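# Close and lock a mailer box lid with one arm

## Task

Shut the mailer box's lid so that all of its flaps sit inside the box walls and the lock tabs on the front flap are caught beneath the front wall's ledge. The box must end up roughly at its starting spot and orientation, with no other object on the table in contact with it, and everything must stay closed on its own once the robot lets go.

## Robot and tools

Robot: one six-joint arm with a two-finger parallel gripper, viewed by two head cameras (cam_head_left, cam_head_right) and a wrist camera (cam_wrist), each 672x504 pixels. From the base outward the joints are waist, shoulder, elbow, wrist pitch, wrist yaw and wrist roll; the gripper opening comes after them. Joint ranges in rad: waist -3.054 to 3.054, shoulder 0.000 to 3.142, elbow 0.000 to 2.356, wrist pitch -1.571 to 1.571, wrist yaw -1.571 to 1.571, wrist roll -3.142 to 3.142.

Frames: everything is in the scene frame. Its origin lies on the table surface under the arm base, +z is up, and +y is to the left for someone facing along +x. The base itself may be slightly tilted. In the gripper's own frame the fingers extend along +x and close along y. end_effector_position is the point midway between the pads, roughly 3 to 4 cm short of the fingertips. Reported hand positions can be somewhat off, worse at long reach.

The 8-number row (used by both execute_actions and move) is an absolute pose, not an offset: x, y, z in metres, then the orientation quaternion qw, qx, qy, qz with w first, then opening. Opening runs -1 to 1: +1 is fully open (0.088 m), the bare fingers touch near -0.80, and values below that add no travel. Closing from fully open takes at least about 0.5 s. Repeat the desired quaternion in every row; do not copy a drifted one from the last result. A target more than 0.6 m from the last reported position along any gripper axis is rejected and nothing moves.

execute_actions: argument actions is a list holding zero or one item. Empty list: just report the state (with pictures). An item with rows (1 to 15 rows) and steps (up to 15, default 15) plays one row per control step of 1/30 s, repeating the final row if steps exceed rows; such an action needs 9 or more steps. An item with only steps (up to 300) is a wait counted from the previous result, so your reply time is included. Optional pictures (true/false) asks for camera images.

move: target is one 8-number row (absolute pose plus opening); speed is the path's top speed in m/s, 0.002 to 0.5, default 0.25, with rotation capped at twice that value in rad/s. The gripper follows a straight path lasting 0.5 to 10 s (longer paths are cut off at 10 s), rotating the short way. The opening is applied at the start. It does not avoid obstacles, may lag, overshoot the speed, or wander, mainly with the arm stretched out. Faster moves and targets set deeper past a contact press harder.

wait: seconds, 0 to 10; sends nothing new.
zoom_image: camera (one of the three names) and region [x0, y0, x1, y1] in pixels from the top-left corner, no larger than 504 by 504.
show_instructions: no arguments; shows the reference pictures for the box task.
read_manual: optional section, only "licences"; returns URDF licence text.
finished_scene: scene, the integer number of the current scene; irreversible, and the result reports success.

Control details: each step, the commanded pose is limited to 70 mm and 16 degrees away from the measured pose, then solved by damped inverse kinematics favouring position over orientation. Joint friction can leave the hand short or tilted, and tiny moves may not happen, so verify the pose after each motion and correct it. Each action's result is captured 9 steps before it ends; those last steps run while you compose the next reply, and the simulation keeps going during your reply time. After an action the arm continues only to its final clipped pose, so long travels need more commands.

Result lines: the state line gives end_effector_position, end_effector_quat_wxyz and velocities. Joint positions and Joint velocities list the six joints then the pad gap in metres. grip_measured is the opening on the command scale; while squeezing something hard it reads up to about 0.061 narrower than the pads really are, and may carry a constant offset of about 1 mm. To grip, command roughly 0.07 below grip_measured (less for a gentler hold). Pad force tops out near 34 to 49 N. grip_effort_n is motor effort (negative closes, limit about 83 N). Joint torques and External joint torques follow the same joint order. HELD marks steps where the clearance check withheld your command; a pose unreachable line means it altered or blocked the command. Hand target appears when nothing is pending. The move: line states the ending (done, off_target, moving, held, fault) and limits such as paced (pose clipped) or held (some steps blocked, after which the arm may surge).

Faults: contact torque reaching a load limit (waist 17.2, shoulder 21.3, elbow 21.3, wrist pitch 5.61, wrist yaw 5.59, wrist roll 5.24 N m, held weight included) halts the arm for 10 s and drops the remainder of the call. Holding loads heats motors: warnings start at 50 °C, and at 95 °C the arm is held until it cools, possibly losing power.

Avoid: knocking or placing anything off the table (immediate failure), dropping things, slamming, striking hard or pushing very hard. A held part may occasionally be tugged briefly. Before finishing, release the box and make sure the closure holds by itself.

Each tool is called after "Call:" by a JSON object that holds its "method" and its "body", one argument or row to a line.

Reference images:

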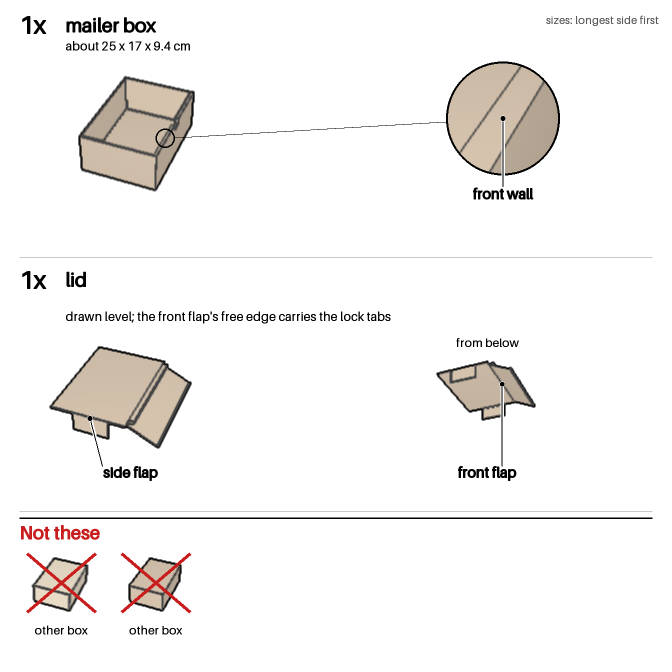

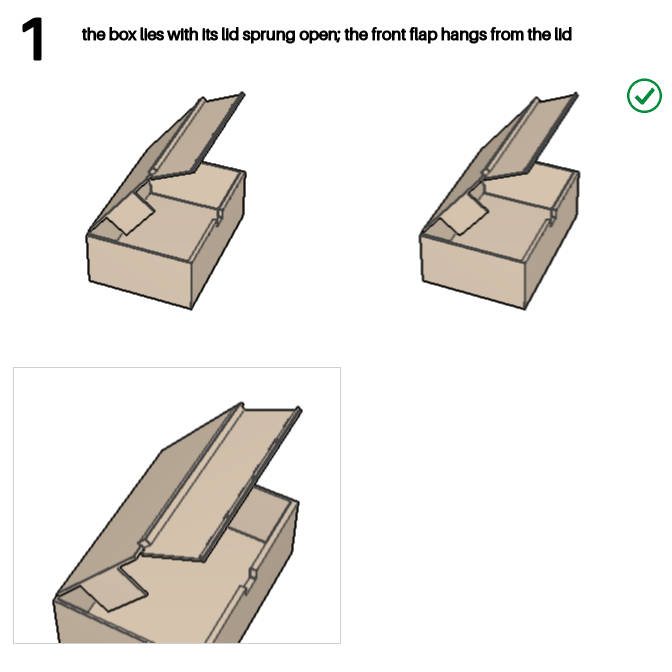

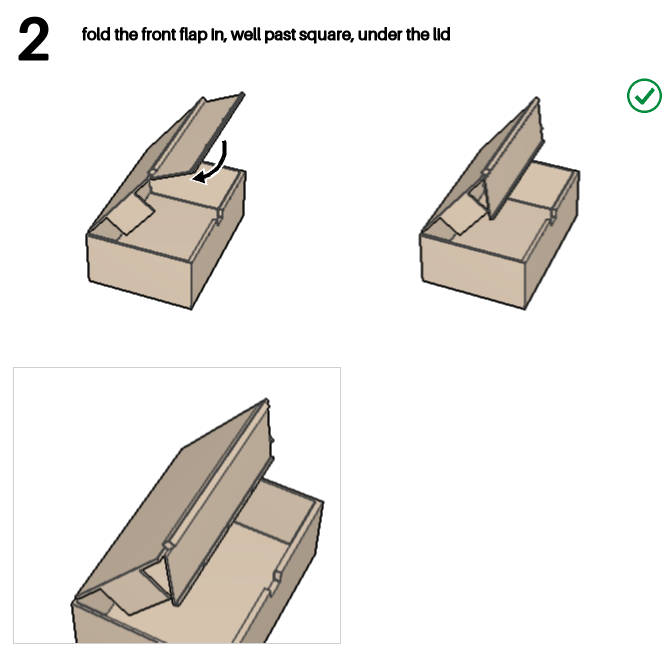

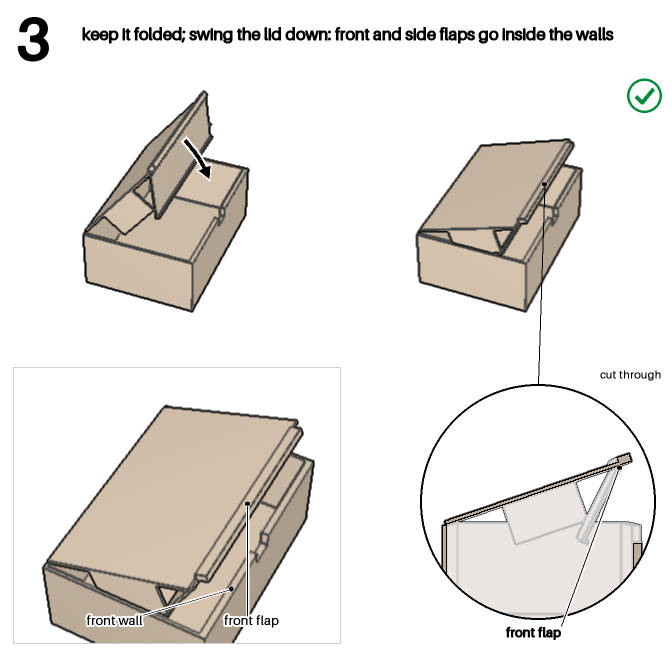

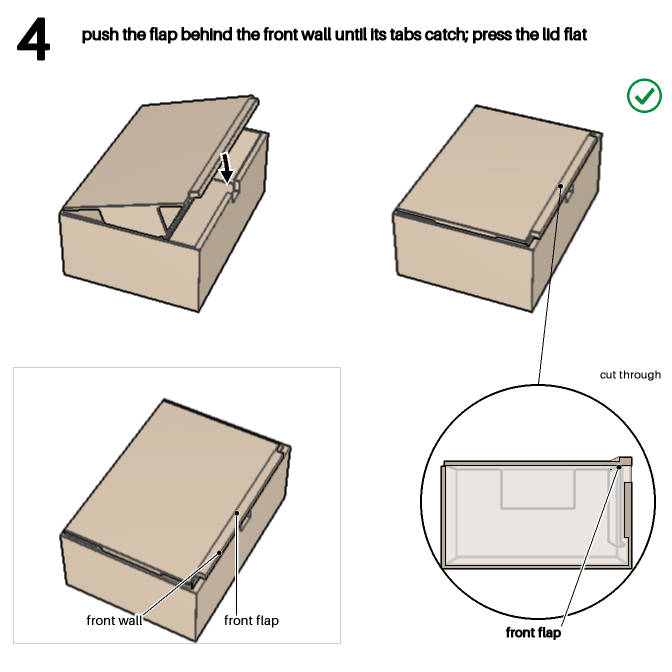

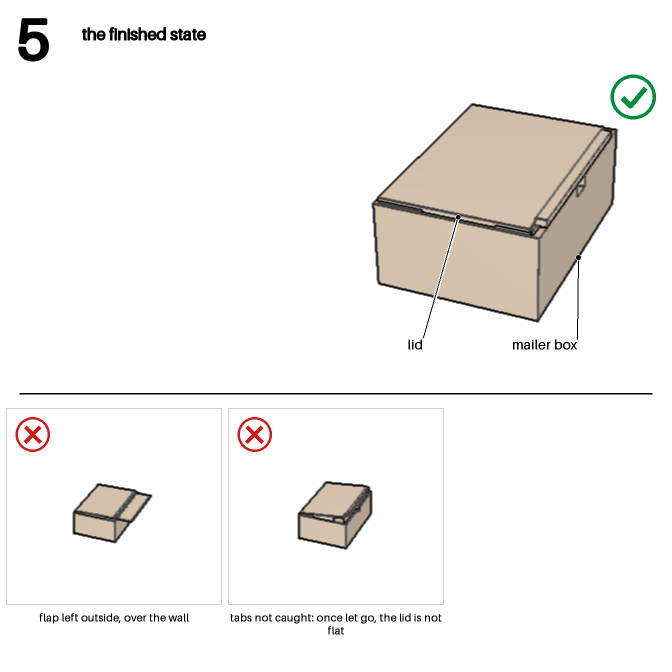

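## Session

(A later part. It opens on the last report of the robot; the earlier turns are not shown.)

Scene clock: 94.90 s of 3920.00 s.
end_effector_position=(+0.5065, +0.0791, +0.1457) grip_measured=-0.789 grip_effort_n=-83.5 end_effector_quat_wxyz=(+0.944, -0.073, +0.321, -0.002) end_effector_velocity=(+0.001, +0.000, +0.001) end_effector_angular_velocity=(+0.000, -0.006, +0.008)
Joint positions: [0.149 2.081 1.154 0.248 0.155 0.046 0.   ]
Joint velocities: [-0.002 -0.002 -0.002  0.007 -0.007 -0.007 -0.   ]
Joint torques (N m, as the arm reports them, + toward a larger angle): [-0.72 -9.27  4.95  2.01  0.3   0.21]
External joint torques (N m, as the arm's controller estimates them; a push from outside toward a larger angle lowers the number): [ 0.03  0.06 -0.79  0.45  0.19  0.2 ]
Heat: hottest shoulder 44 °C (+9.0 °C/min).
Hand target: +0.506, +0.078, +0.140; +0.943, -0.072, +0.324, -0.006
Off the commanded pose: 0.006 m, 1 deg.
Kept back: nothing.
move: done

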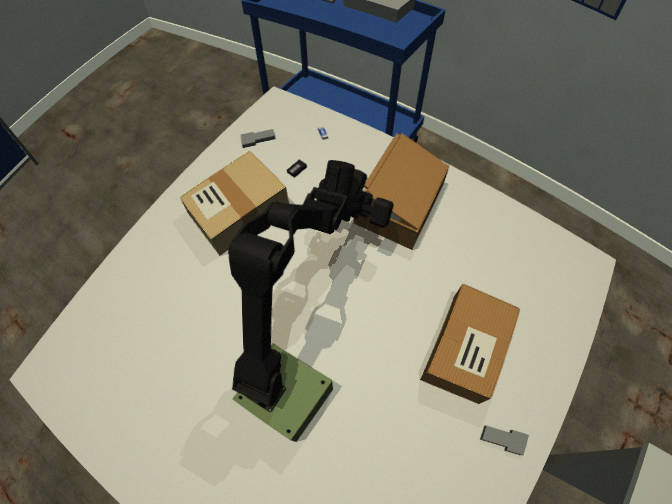

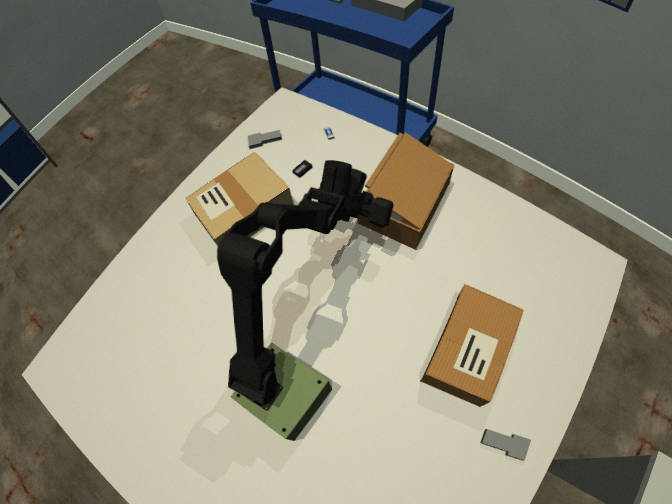

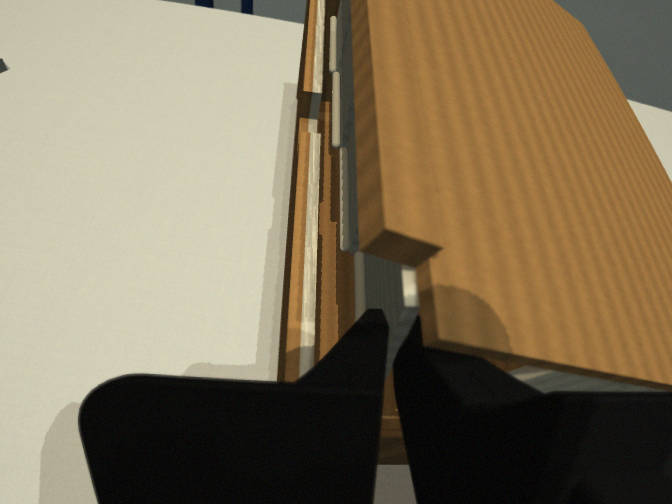

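Call:
{"method": "move", "body": {
  "target": [0.503,0.084,0.108,0.945,-0.047,0.3246,0.002,-0.9],
  "speed": 0.03
}}

Call:
{"method": "move", "body": {
  "target": [0.506,0.084,0.118,0.945,-0.047,0.3246,0.002,-0.2]
}}

Call:
{"method": "wait", "body": {
  "seconds": 0.5
}}

Scene clock: 96.67 s of 3920.00 s.
end_effector_position=(+0.5080, +0.0848, +0.1243) grip_measured=-0.789 grip_effort_n=-83.5 end_effector_quat_wxyz=(+0.950, -0.048, +0.309, +0.003) end_effector_velocity=(-0.000, +0.002, -0.004) end_effector_angular_velocity=(+0.006, +0.006, +0.019)
Joint positions: [0.158 2.143 1.123 0.368 0.141 0.092 0.   ]
Joint velocities: [-0.002  0.007 -0.002  0.007 -0.022 -0.007 -0.   ]
Joint torques (N m, as the arm reports them, + toward a larger angle): [-0.51 -7.79  3.87  1.61  0.    0.21]
External joint torques (N m, as the arm's controller estimates them; a push from outside toward a larger angle lowers the number): [ 0.21  1.41 -1.4   0.07 -0.1   0.2 ]
Heat: hottest shoulder 44 °C (+9.1 °C/min).
Hand target: +0.502, +0.084, +0.108; +0.945, -0.047, +0.325, +0.002
Off the commanded pose: 0.017 m, 2 deg.
Kept back: nothing.
move: off_target

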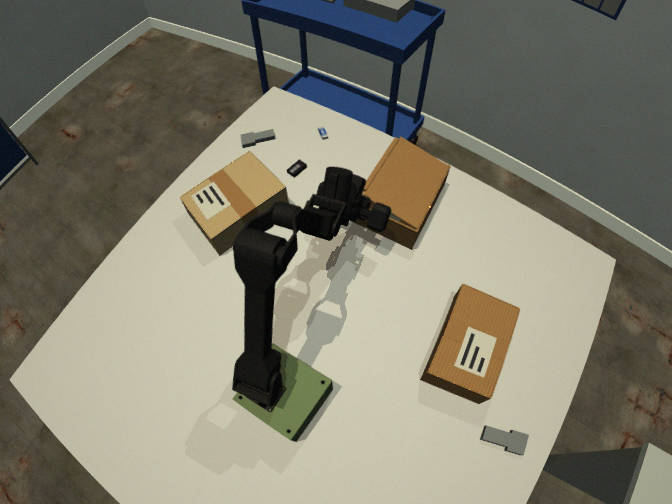

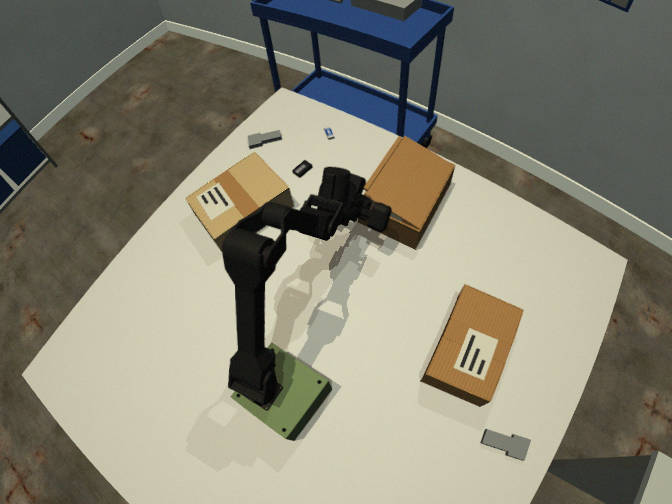

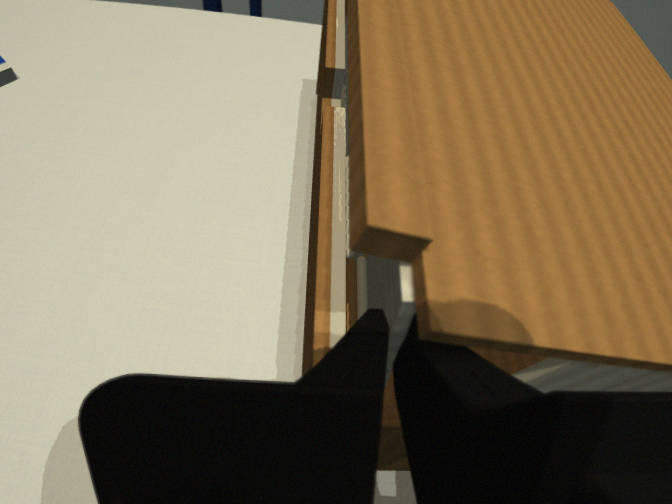

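Scene clock: 97.40 s of 3920.00 s.
end_effector_position=(+0.5093, +0.0816, +0.1251) grip_measured=-0.217 grip_effort_n=72.8 end_effector_quat_wxyz=(+0.948, -0.051, +0.313, -0.003) end_effector_velocity=(-0.002, -0.003, -0.001) end_effector_angular_velocity=(-0.025, +0.016, +0.003)
Joint positions: [0.153 2.143 1.136 0.344 0.148 0.089 0.028]
Joint velocities: [-0.002 -0.002  0.002 -0.022  0.007 -0.022  0.001]
Joint torques (N m, as the arm reports them, + toward a larger angle): [ -0.37 -10.06   5.01   0.85  -0.37   0.36]
External joint torques (N m, as the arm's controller estimates them; a push from outside toward a larger angle lowers the number): [ 0.44 -0.79 -0.31 -0.67 -0.48  0.34]
Heat: hottest shoulder 44 °C (+9.1 °C/min).
Hand target: +0.506, +0.084, +0.118; +0.945, -0.047, +0.324, +0.002
Off the commanded pose: 0.008 m, 2 deg.
Kept back: nothing.
move: done

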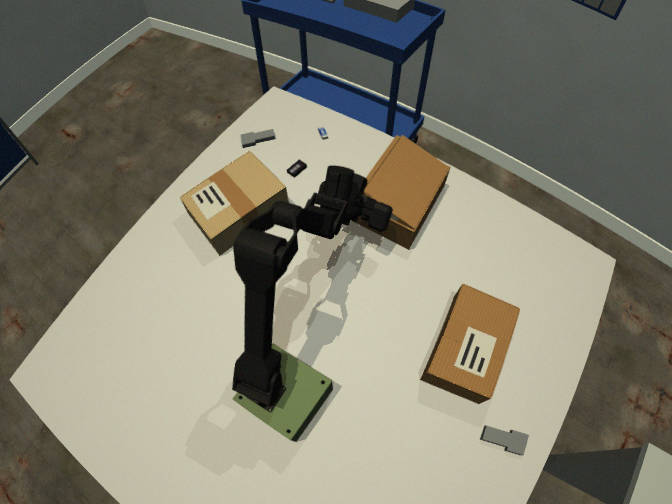

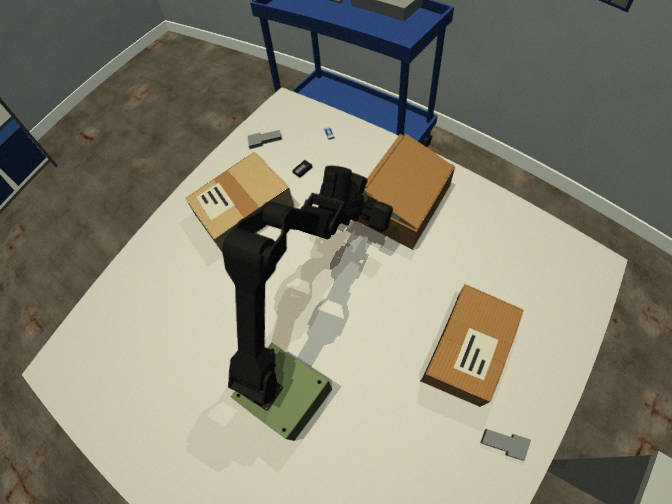

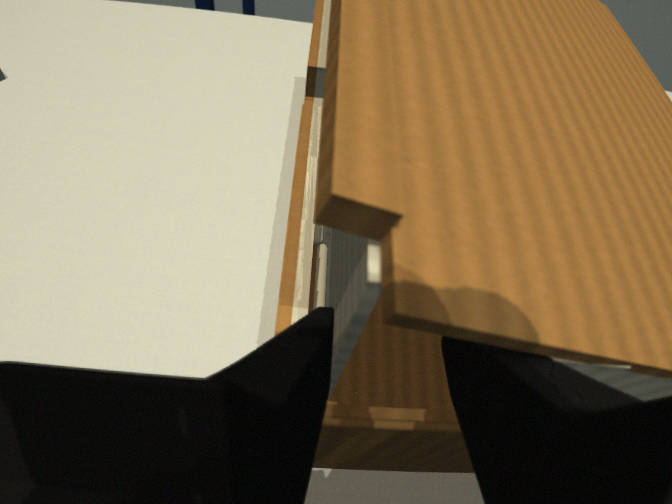

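Scene clock: 97.90 s of 3920.00 s.
end_effector_position=(+0.5097, +0.0819, +0.1263) grip_measured=-0.211 grip_effort_n=56.0 end_effector_quat_wxyz=(+0.949, -0.051, +0.312, -0.003) end_effector_velocity=(+0.001, +0.000, +0.002) end_effector_angular_velocity=(-0.000, -0.006, +0.008)
Joint positions: [0.154 2.141 1.137 0.343 0.149 0.089 0.029]
Joint velocities: [-0.002 -0.002 -0.002  0.007 -0.007 -0.007 -0.   ]
Joint torques (N m, as the arm reports them, + toward a larger angle): [-0.6  -9.71  4.84  0.83 -0.37  0.32]
External joint torques (N m, as the arm's controller estimates them; a push from outside toward a larger angle lowers the number): [ 0.21 -0.27 -0.61 -0.75 -0.48  0.31]
Heat: hottest shoulder 44 °C (+9.0 °C/min).
Hand target: +0.506, +0.084, +0.118; +0.945, -0.047, +0.324, +0.002
Off the commanded pose: 0.009 m, 2 deg.
Kept back: nothing.
Steps of this call (steps 1 to 15: nothing new was sent). Readings (end_effector_position):
1: (+0.5092, +0.0816, +0.1251)
2: (+0.5093, +0.0815, +0.1251)
4: (+0.5097, +0.0819, +0.1263)
8: (+0.5097, +0.0819, +0.1263)
15: the state above

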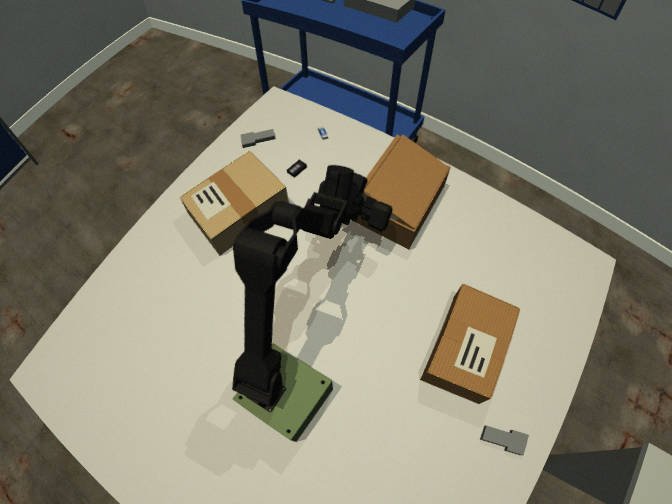

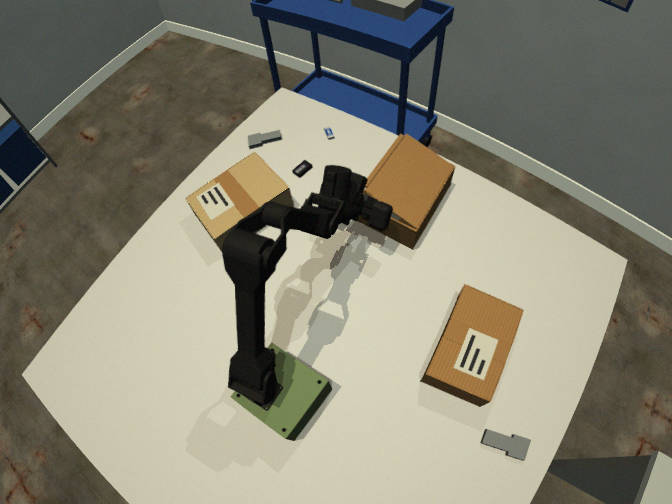

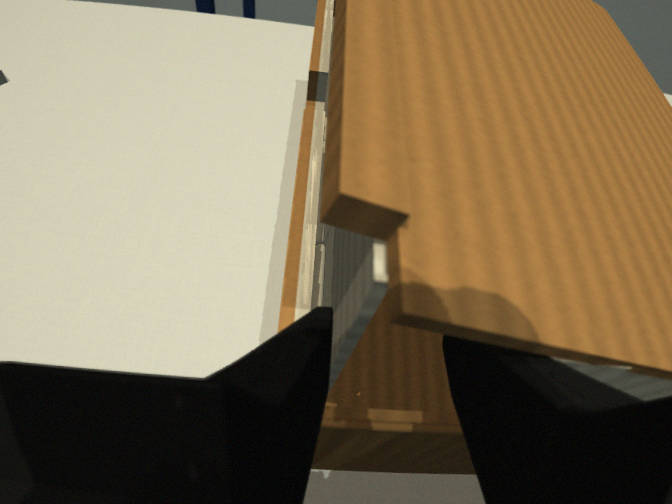

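Call:
{"method": "move", "body": {
  "target": [0.508,0.084,0.126,0.945,-0.047,0.3246,0.002,-0.8]
}}

Call:
{"method": "move", "body": {
  "target": [0.503,0.086,0.112,0.945,-0.006,0.3255,0.017,-0.9],
  "speed": 0.03
}}

Call:
{"method": "move", "body": {
  "target": [0.508,0.089,0.128,0.943,0.060,0.326,0.039,-0.6],
  "speed": 0.05
}}

Scene clock: 99.20 s of 3920.00 s.
end_effector_position=(+0.5085, +0.0849, +0.1248) grip_measured=-0.783 grip_effort_n=-74.7 end_effector_quat_wxyz=(+0.945, -0.049, +0.322, +0.003) end_effector_velocity=(-0.001, -0.003, -0.002) end_effector_angular_velocity=(+0.004, +0.020, +0.008)
Joint positions: [0.157 2.14  1.148 0.312 0.136 0.093 0.001]
Joint velocities: [-0.012 -0.002  0.002 -0.022 -0.022 -0.007 -0.001]
Joint torques (N m, as the arm reports them, + toward a larger angle): [ -1.11 -11.54   5.48   0.89   0.02   0.13]
External joint torques (N m, as the arm's controller estimates them; a push from outside toward a larger angle lowers the number): [-0.2  -2.11  0.03 -0.66 -0.1   0.12]
Heat: hottest shoulder 44 °C (+8.1 °C/min).
Hand target: +0.508, +0.084, +0.126; +0.945, -0.047, +0.324, +0.002
Off the commanded pose: 0.002 m, 0 deg.
Kept back: nothing.
move: done

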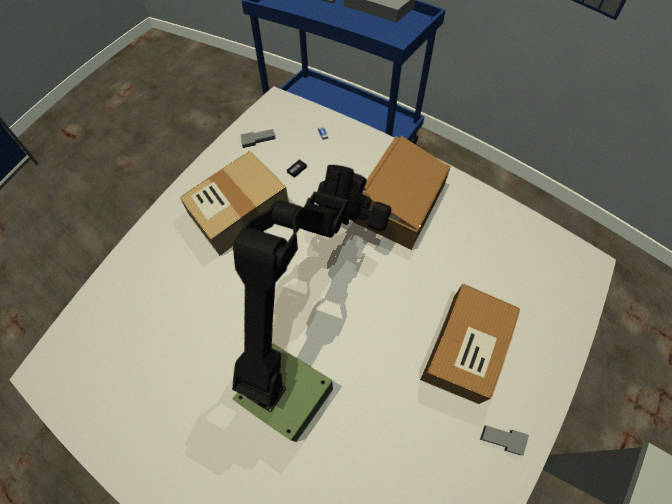

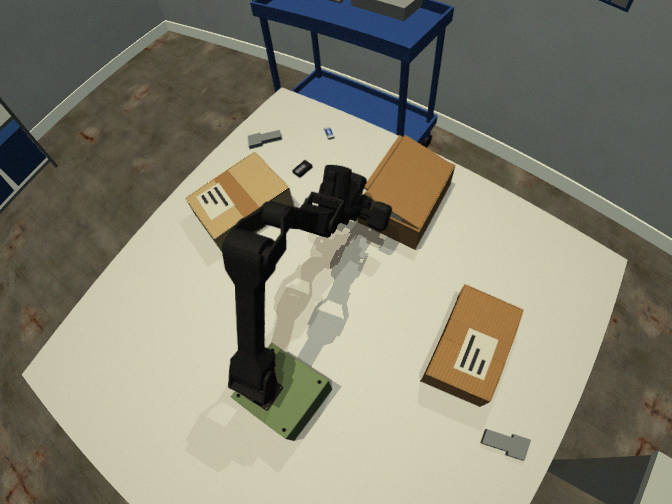

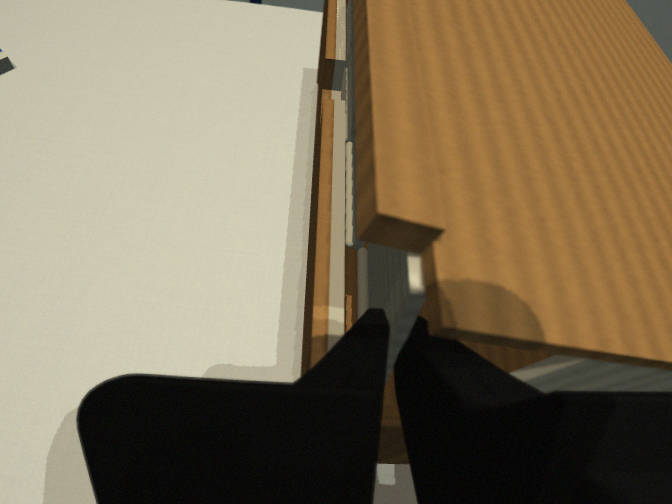

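Scene clock: 100.93 s of 3920.00 s.
end_effector_position=(+0.5084, +0.0866, +0.1249) grip_measured=-0.792 grip_effort_n=-83.5 end_effector_quat_wxyz=(+0.950, -0.011, +0.311, +0.017) end_effector_velocity=(-0.003, -0.001, -0.003) end_effector_angular_velocity=(+0.008, +0.013, -0.002)
Joint positions: [0.143 2.14  1.122 0.37  0.079 0.146 0.   ]
Joint velocities: [-0.002 -0.002 -0.007 -0.007 -0.007  0.007 -0.   ]
Joint torques (N m, as the arm reports them, + toward a larger angle): [-0.88 -8.79  3.33  1.48 -0.23  0.34]
External joint torques (N m, as the arm's controller estimates them; a push from outside toward a larger angle lowers the number): [-0.07  0.47 -2.   -0.07 -0.32  0.33]
Heat: hottest shoulder 44 °C (+8.0 °C/min).
Hand target: +0.503, +0.086, +0.112; +0.945, -0.006, +0.326, +0.017
Off the commanded pose: 0.014 m, 2 deg.
Kept back: nothing.
move: off_target

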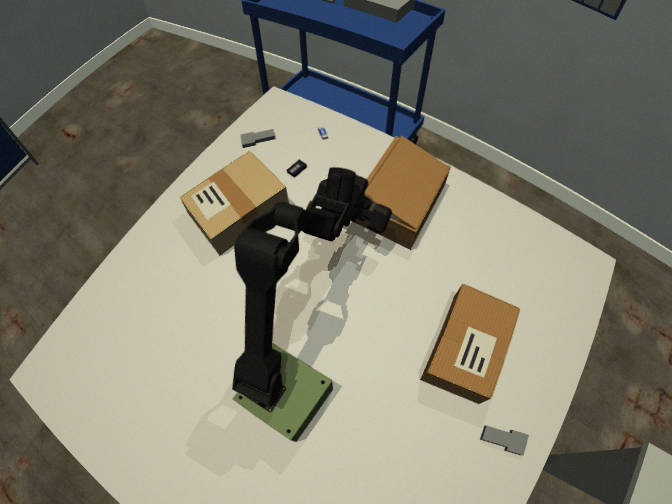

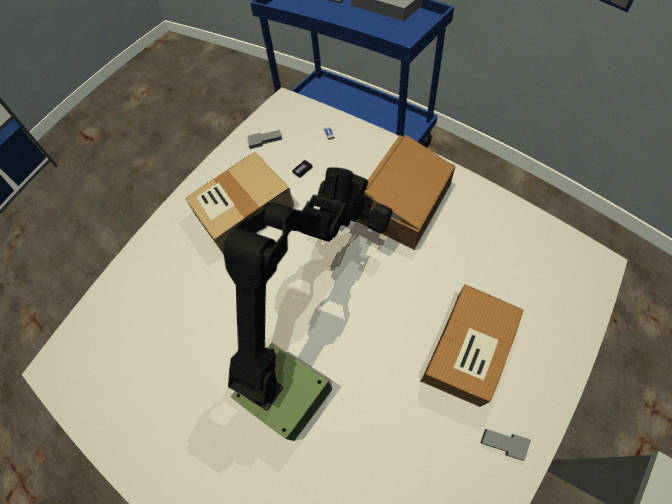

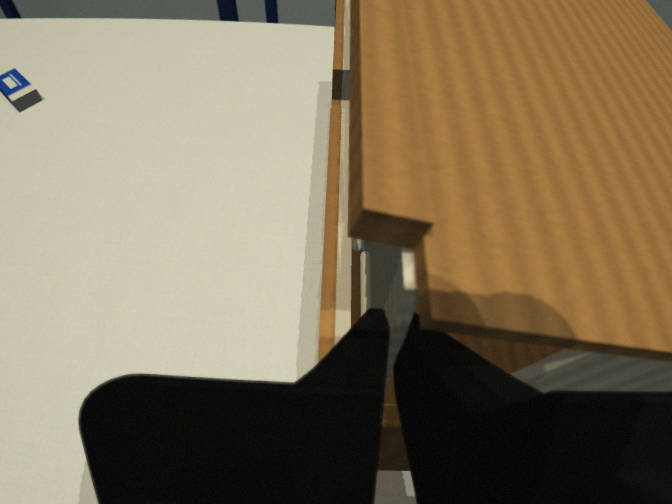

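Scene clock: 102.73 s of 3920.00 s.
end_effector_position=(+0.5087, +0.0858, +0.1258) grip_measured=-0.603 grip_effort_n=18.4 end_effector_quat_wxyz=(+0.944, +0.054, +0.324, +0.034) end_effector_velocity=(-0.001, +0.004, +0.001) end_effector_angular_velocity=(+0.039, +0.010, +0.013)
Joint positions: [ 0.111  2.136  1.132  0.345 -0.024  0.239  0.009]
Joint velocities: [-0.002 -0.002  0.002 -0.007 -0.037  0.022 -0.   ]
Joint torques (N m, as the arm reports them, + toward a larger angle): [ -0.8  -11.66   5.41   0.99  -0.32   0.33]
External joint torques (N m, as the arm's controller estimates them; a push from outside toward a larger angle lowers the number): [-0.08 -2.28 -0.07 -0.59 -0.36  0.33]
Heat: hottest shoulder 44 °C (+8.0 °C/min).
Hand target: +0.508, +0.089, +0.128; +0.943, +0.060, +0.326, +0.039
Off the commanded pose: 0.004 m, 1 deg.
Kept back: nothing.
move: done

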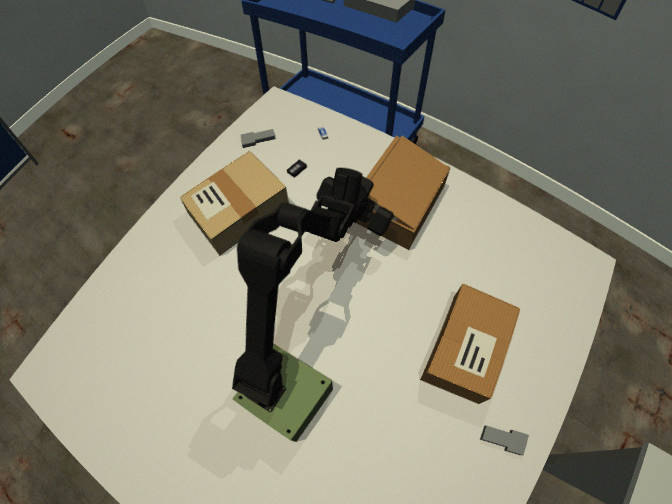

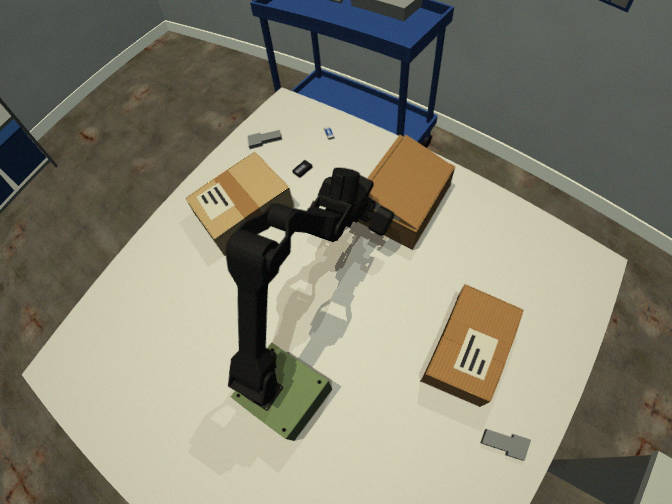

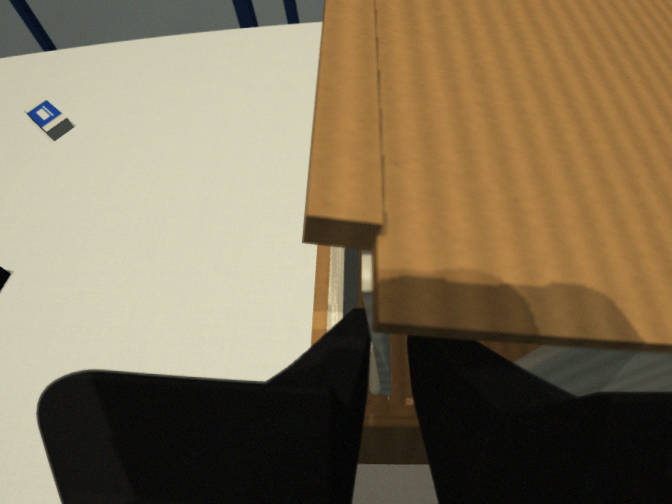

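Call:
{"method": "move", "body": {
  "target": [0.508,0.070,0.17,0.9455,0,0.3256,0.016,-0.5],
  "speed": 0.04
}}

Call:
{"method": "zoom_image", "body": {
  "camera": "cam_head_right",
  "region": [320,110,500,280]
}}

Scene clock: 107.33 s of 3920.00 s.
end_effector_position=(+0.5050, +0.0738, +0.1588) grip_measured=-0.503 grip_effort_n=19.8 end_effector_quat_wxyz=(+0.942, +0.003, +0.336, +0.021) end_effector_velocity=(-0.004, -0.001, -0.003) end_effector_angular_velocity=(-0.013, +0.020, -0.000)
Joint positions: [0.097 2.04  1.169 0.177 0.019 0.144 0.014]
Joint velocities: [ 0.002 -0.002 -0.002 -0.022  0.007 -0.007 -0.   ]
Joint torques (N m, as the arm reports them, + toward a larger angle): [ -1.96 -12.42   6.72   1.43   0.32  -0.12]
External joint torques (N m, as the arm's controller estimates them; a push from outside toward a larger angle lowers the number): [-1.25 -3.33  0.87 -0.11  0.27 -0.13]
Heat: hottest shoulder 45 °C (+7.1 °C/min).
Hand target: +0.508, +0.070, +0.170; +0.945, +0.000, +0.325, +0.016
Off the commanded pose: 0.012 m, 1 deg.
Kept back: nothing.
move: off_target

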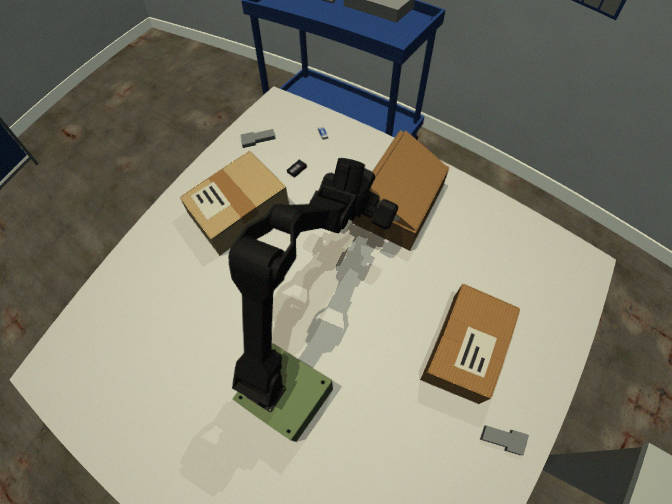

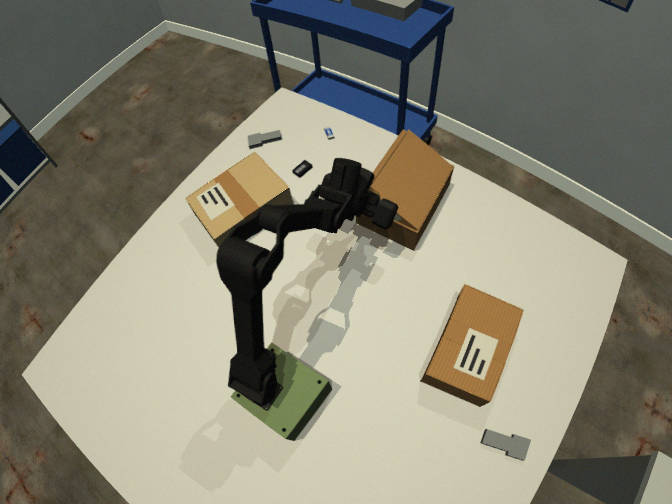

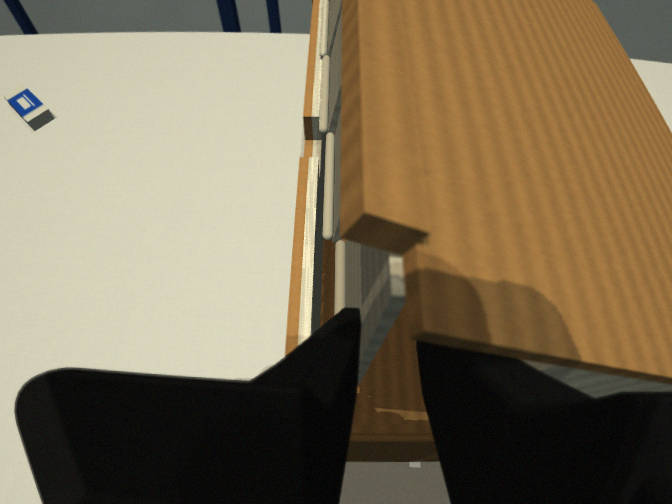

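Region (320, 110, 500, 280) of cam_head_right's 672x504 image, scaled by 2.800, with more detail than that image has.

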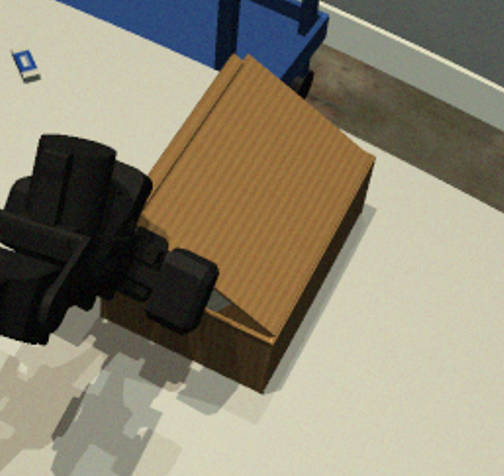

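Call:
{"method": "move", "body": {
  "target": [0.5074,0.092,0.162,0.857,0.1376,0.295,-0.3996,-0.5],
  "speed": 0.15
}}

Call:
{"method": "zoom_image", "body": {
  "camera": "cam_head_right",
  "region": [320,110,500,280]
}}

Scene clock: 114.97 s of 3920.00 s.
end_effector_position=(+0.5071, +0.0937, +0.1654) grip_measured=-0.503 grip_effort_n=19.3 end_effector_quat_wxyz=(+0.859, +0.140, +0.293, -0.394) end_effector_velocity=(+0.001, -0.001, +0.005) end_effector_angular_velocity=(+0.001, -0.005, -0.020)
Joint positions: [ 0.332  2.314  1.768 -0.641  0.767  1.108  0.014]
Joint velocities: [-0.002  0.007  0.032 -0.037  0.007  0.022  0.   ]
Joint torques (N m, as the arm reports them, + toward a larger angle): [ -1.16 -10.62   6.72   0.51   0.7    0.24]
External joint torques (N m, as the arm's controller estimates them; a push from outside toward a larger angle lowers the number): [-0.34  0.4   0.77 -0.34  0.19  0.24]
Heat: hottest shoulder 46 °C (+6.0 °C/min).
Hand target: +0.508, +0.092, +0.161; +0.857, +0.139, +0.294, -0.400
Off the commanded pose: 0.004 m, 1 deg.
Kept back: nothing.
After step 90, 1.13 s passed at rest.
move: done

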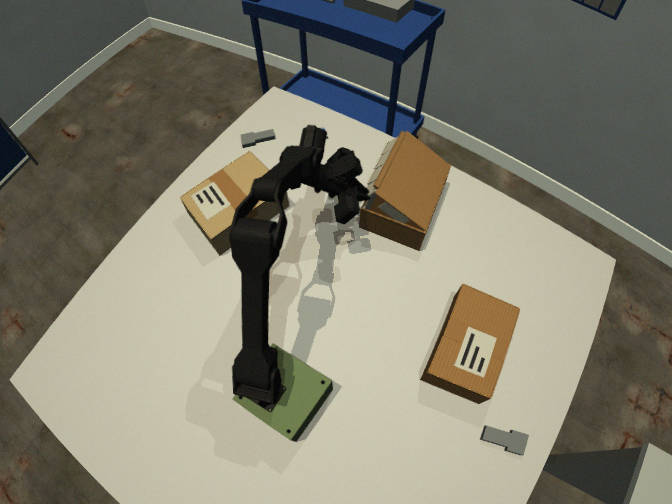

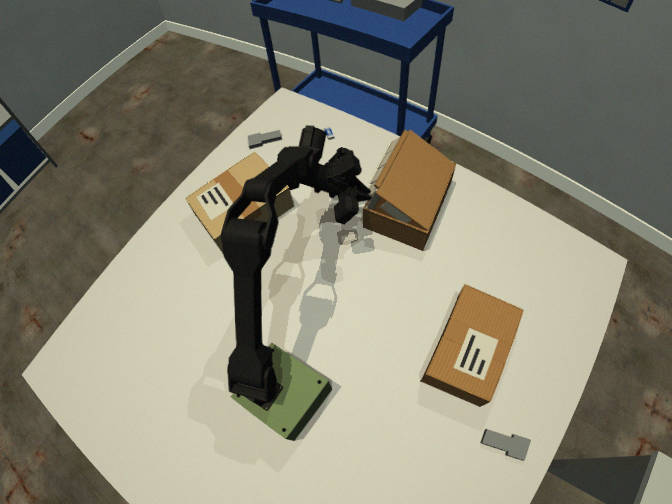

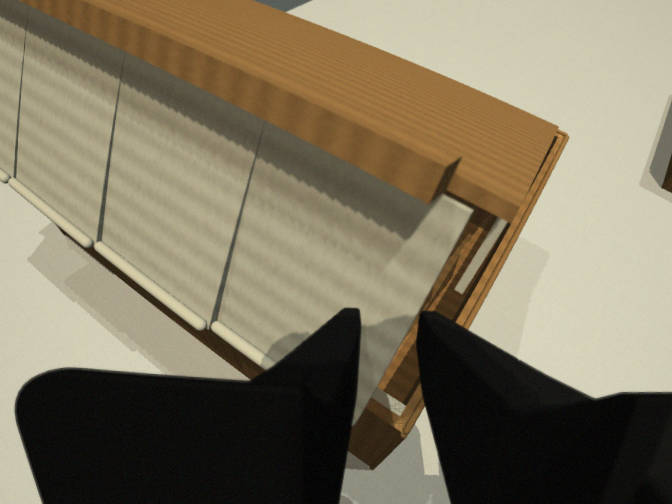

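Region (320, 110, 500, 280) of cam_head_right's 672x504 image, scaled by 2.800, with more detail than that image has.

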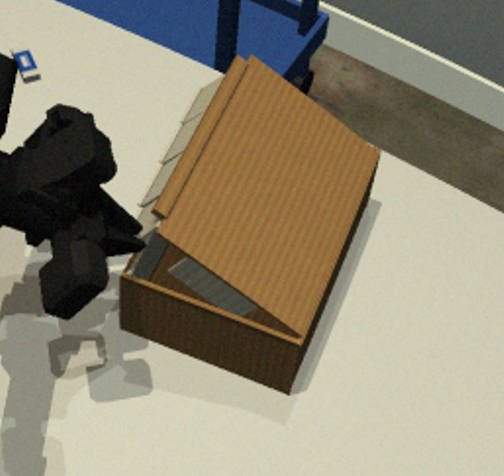

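Call:
{"method": "execute_actions", "body": {
  "actions": []
}}

Scene clock: 116.57 s of 3920.00 s.
end_effector_position=(+0.5068, +0.0935, +0.1650) grip_measured=-0.503 grip_effort_n=19.8 end_effector_quat_wxyz=(+0.859, +0.140, +0.294, -0.396) end_effector_velocity=(-0.001, +0.000, -0.002) end_effector_angular_velocity=(+0.020, +0.010, +0.000)
Joint positions: [ 0.332  2.316  1.771 -0.647  0.767  1.112  0.014]
Joint velocities: [-0.002 -0.002 -0.002 -0.007 -0.022  0.007 -0.   ]
Joint torques (N m, as the arm reports them, + toward a larger angle): [ -1.16 -10.71   6.78   0.59   0.76   0.21]
External joint torques (N m, as the arm's controller estimates them; a push from outside toward a larger angle lowers the number): [-0.26  0.15  0.96 -0.23  0.25  0.21]
Heat: hottest shoulder 47 °C (+6.0 °C/min).
Hand target: +0.508, +0.092, +0.161; +0.857, +0.139, +0.294, -0.400
Off the commanded pose: 0.003 m, 1 deg.
Kept back: nothing.
Steps of this call (steps 1 to 48: nothing new was sent). Readings (end_effector_position):
1: (+0.5071, +0.0937, +0.1655)
2: (+0.5071, +0.0937, +0.1655)
4: (+0.5072, +0.0937, +0.1655)
8: (+0.5069, +0.0935, +0.1652)
48: the state above

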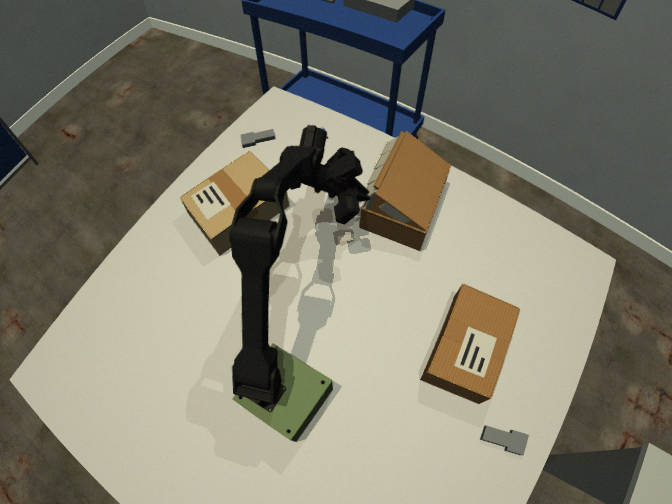

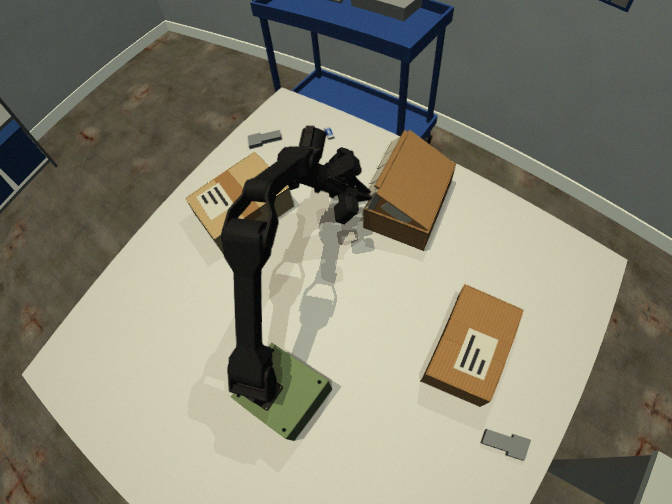

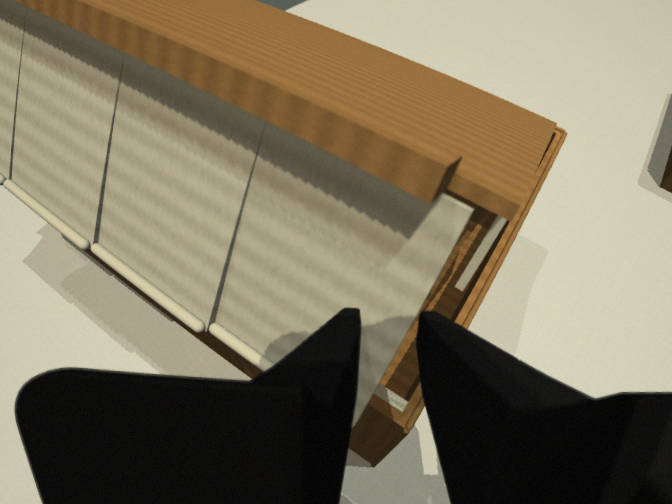

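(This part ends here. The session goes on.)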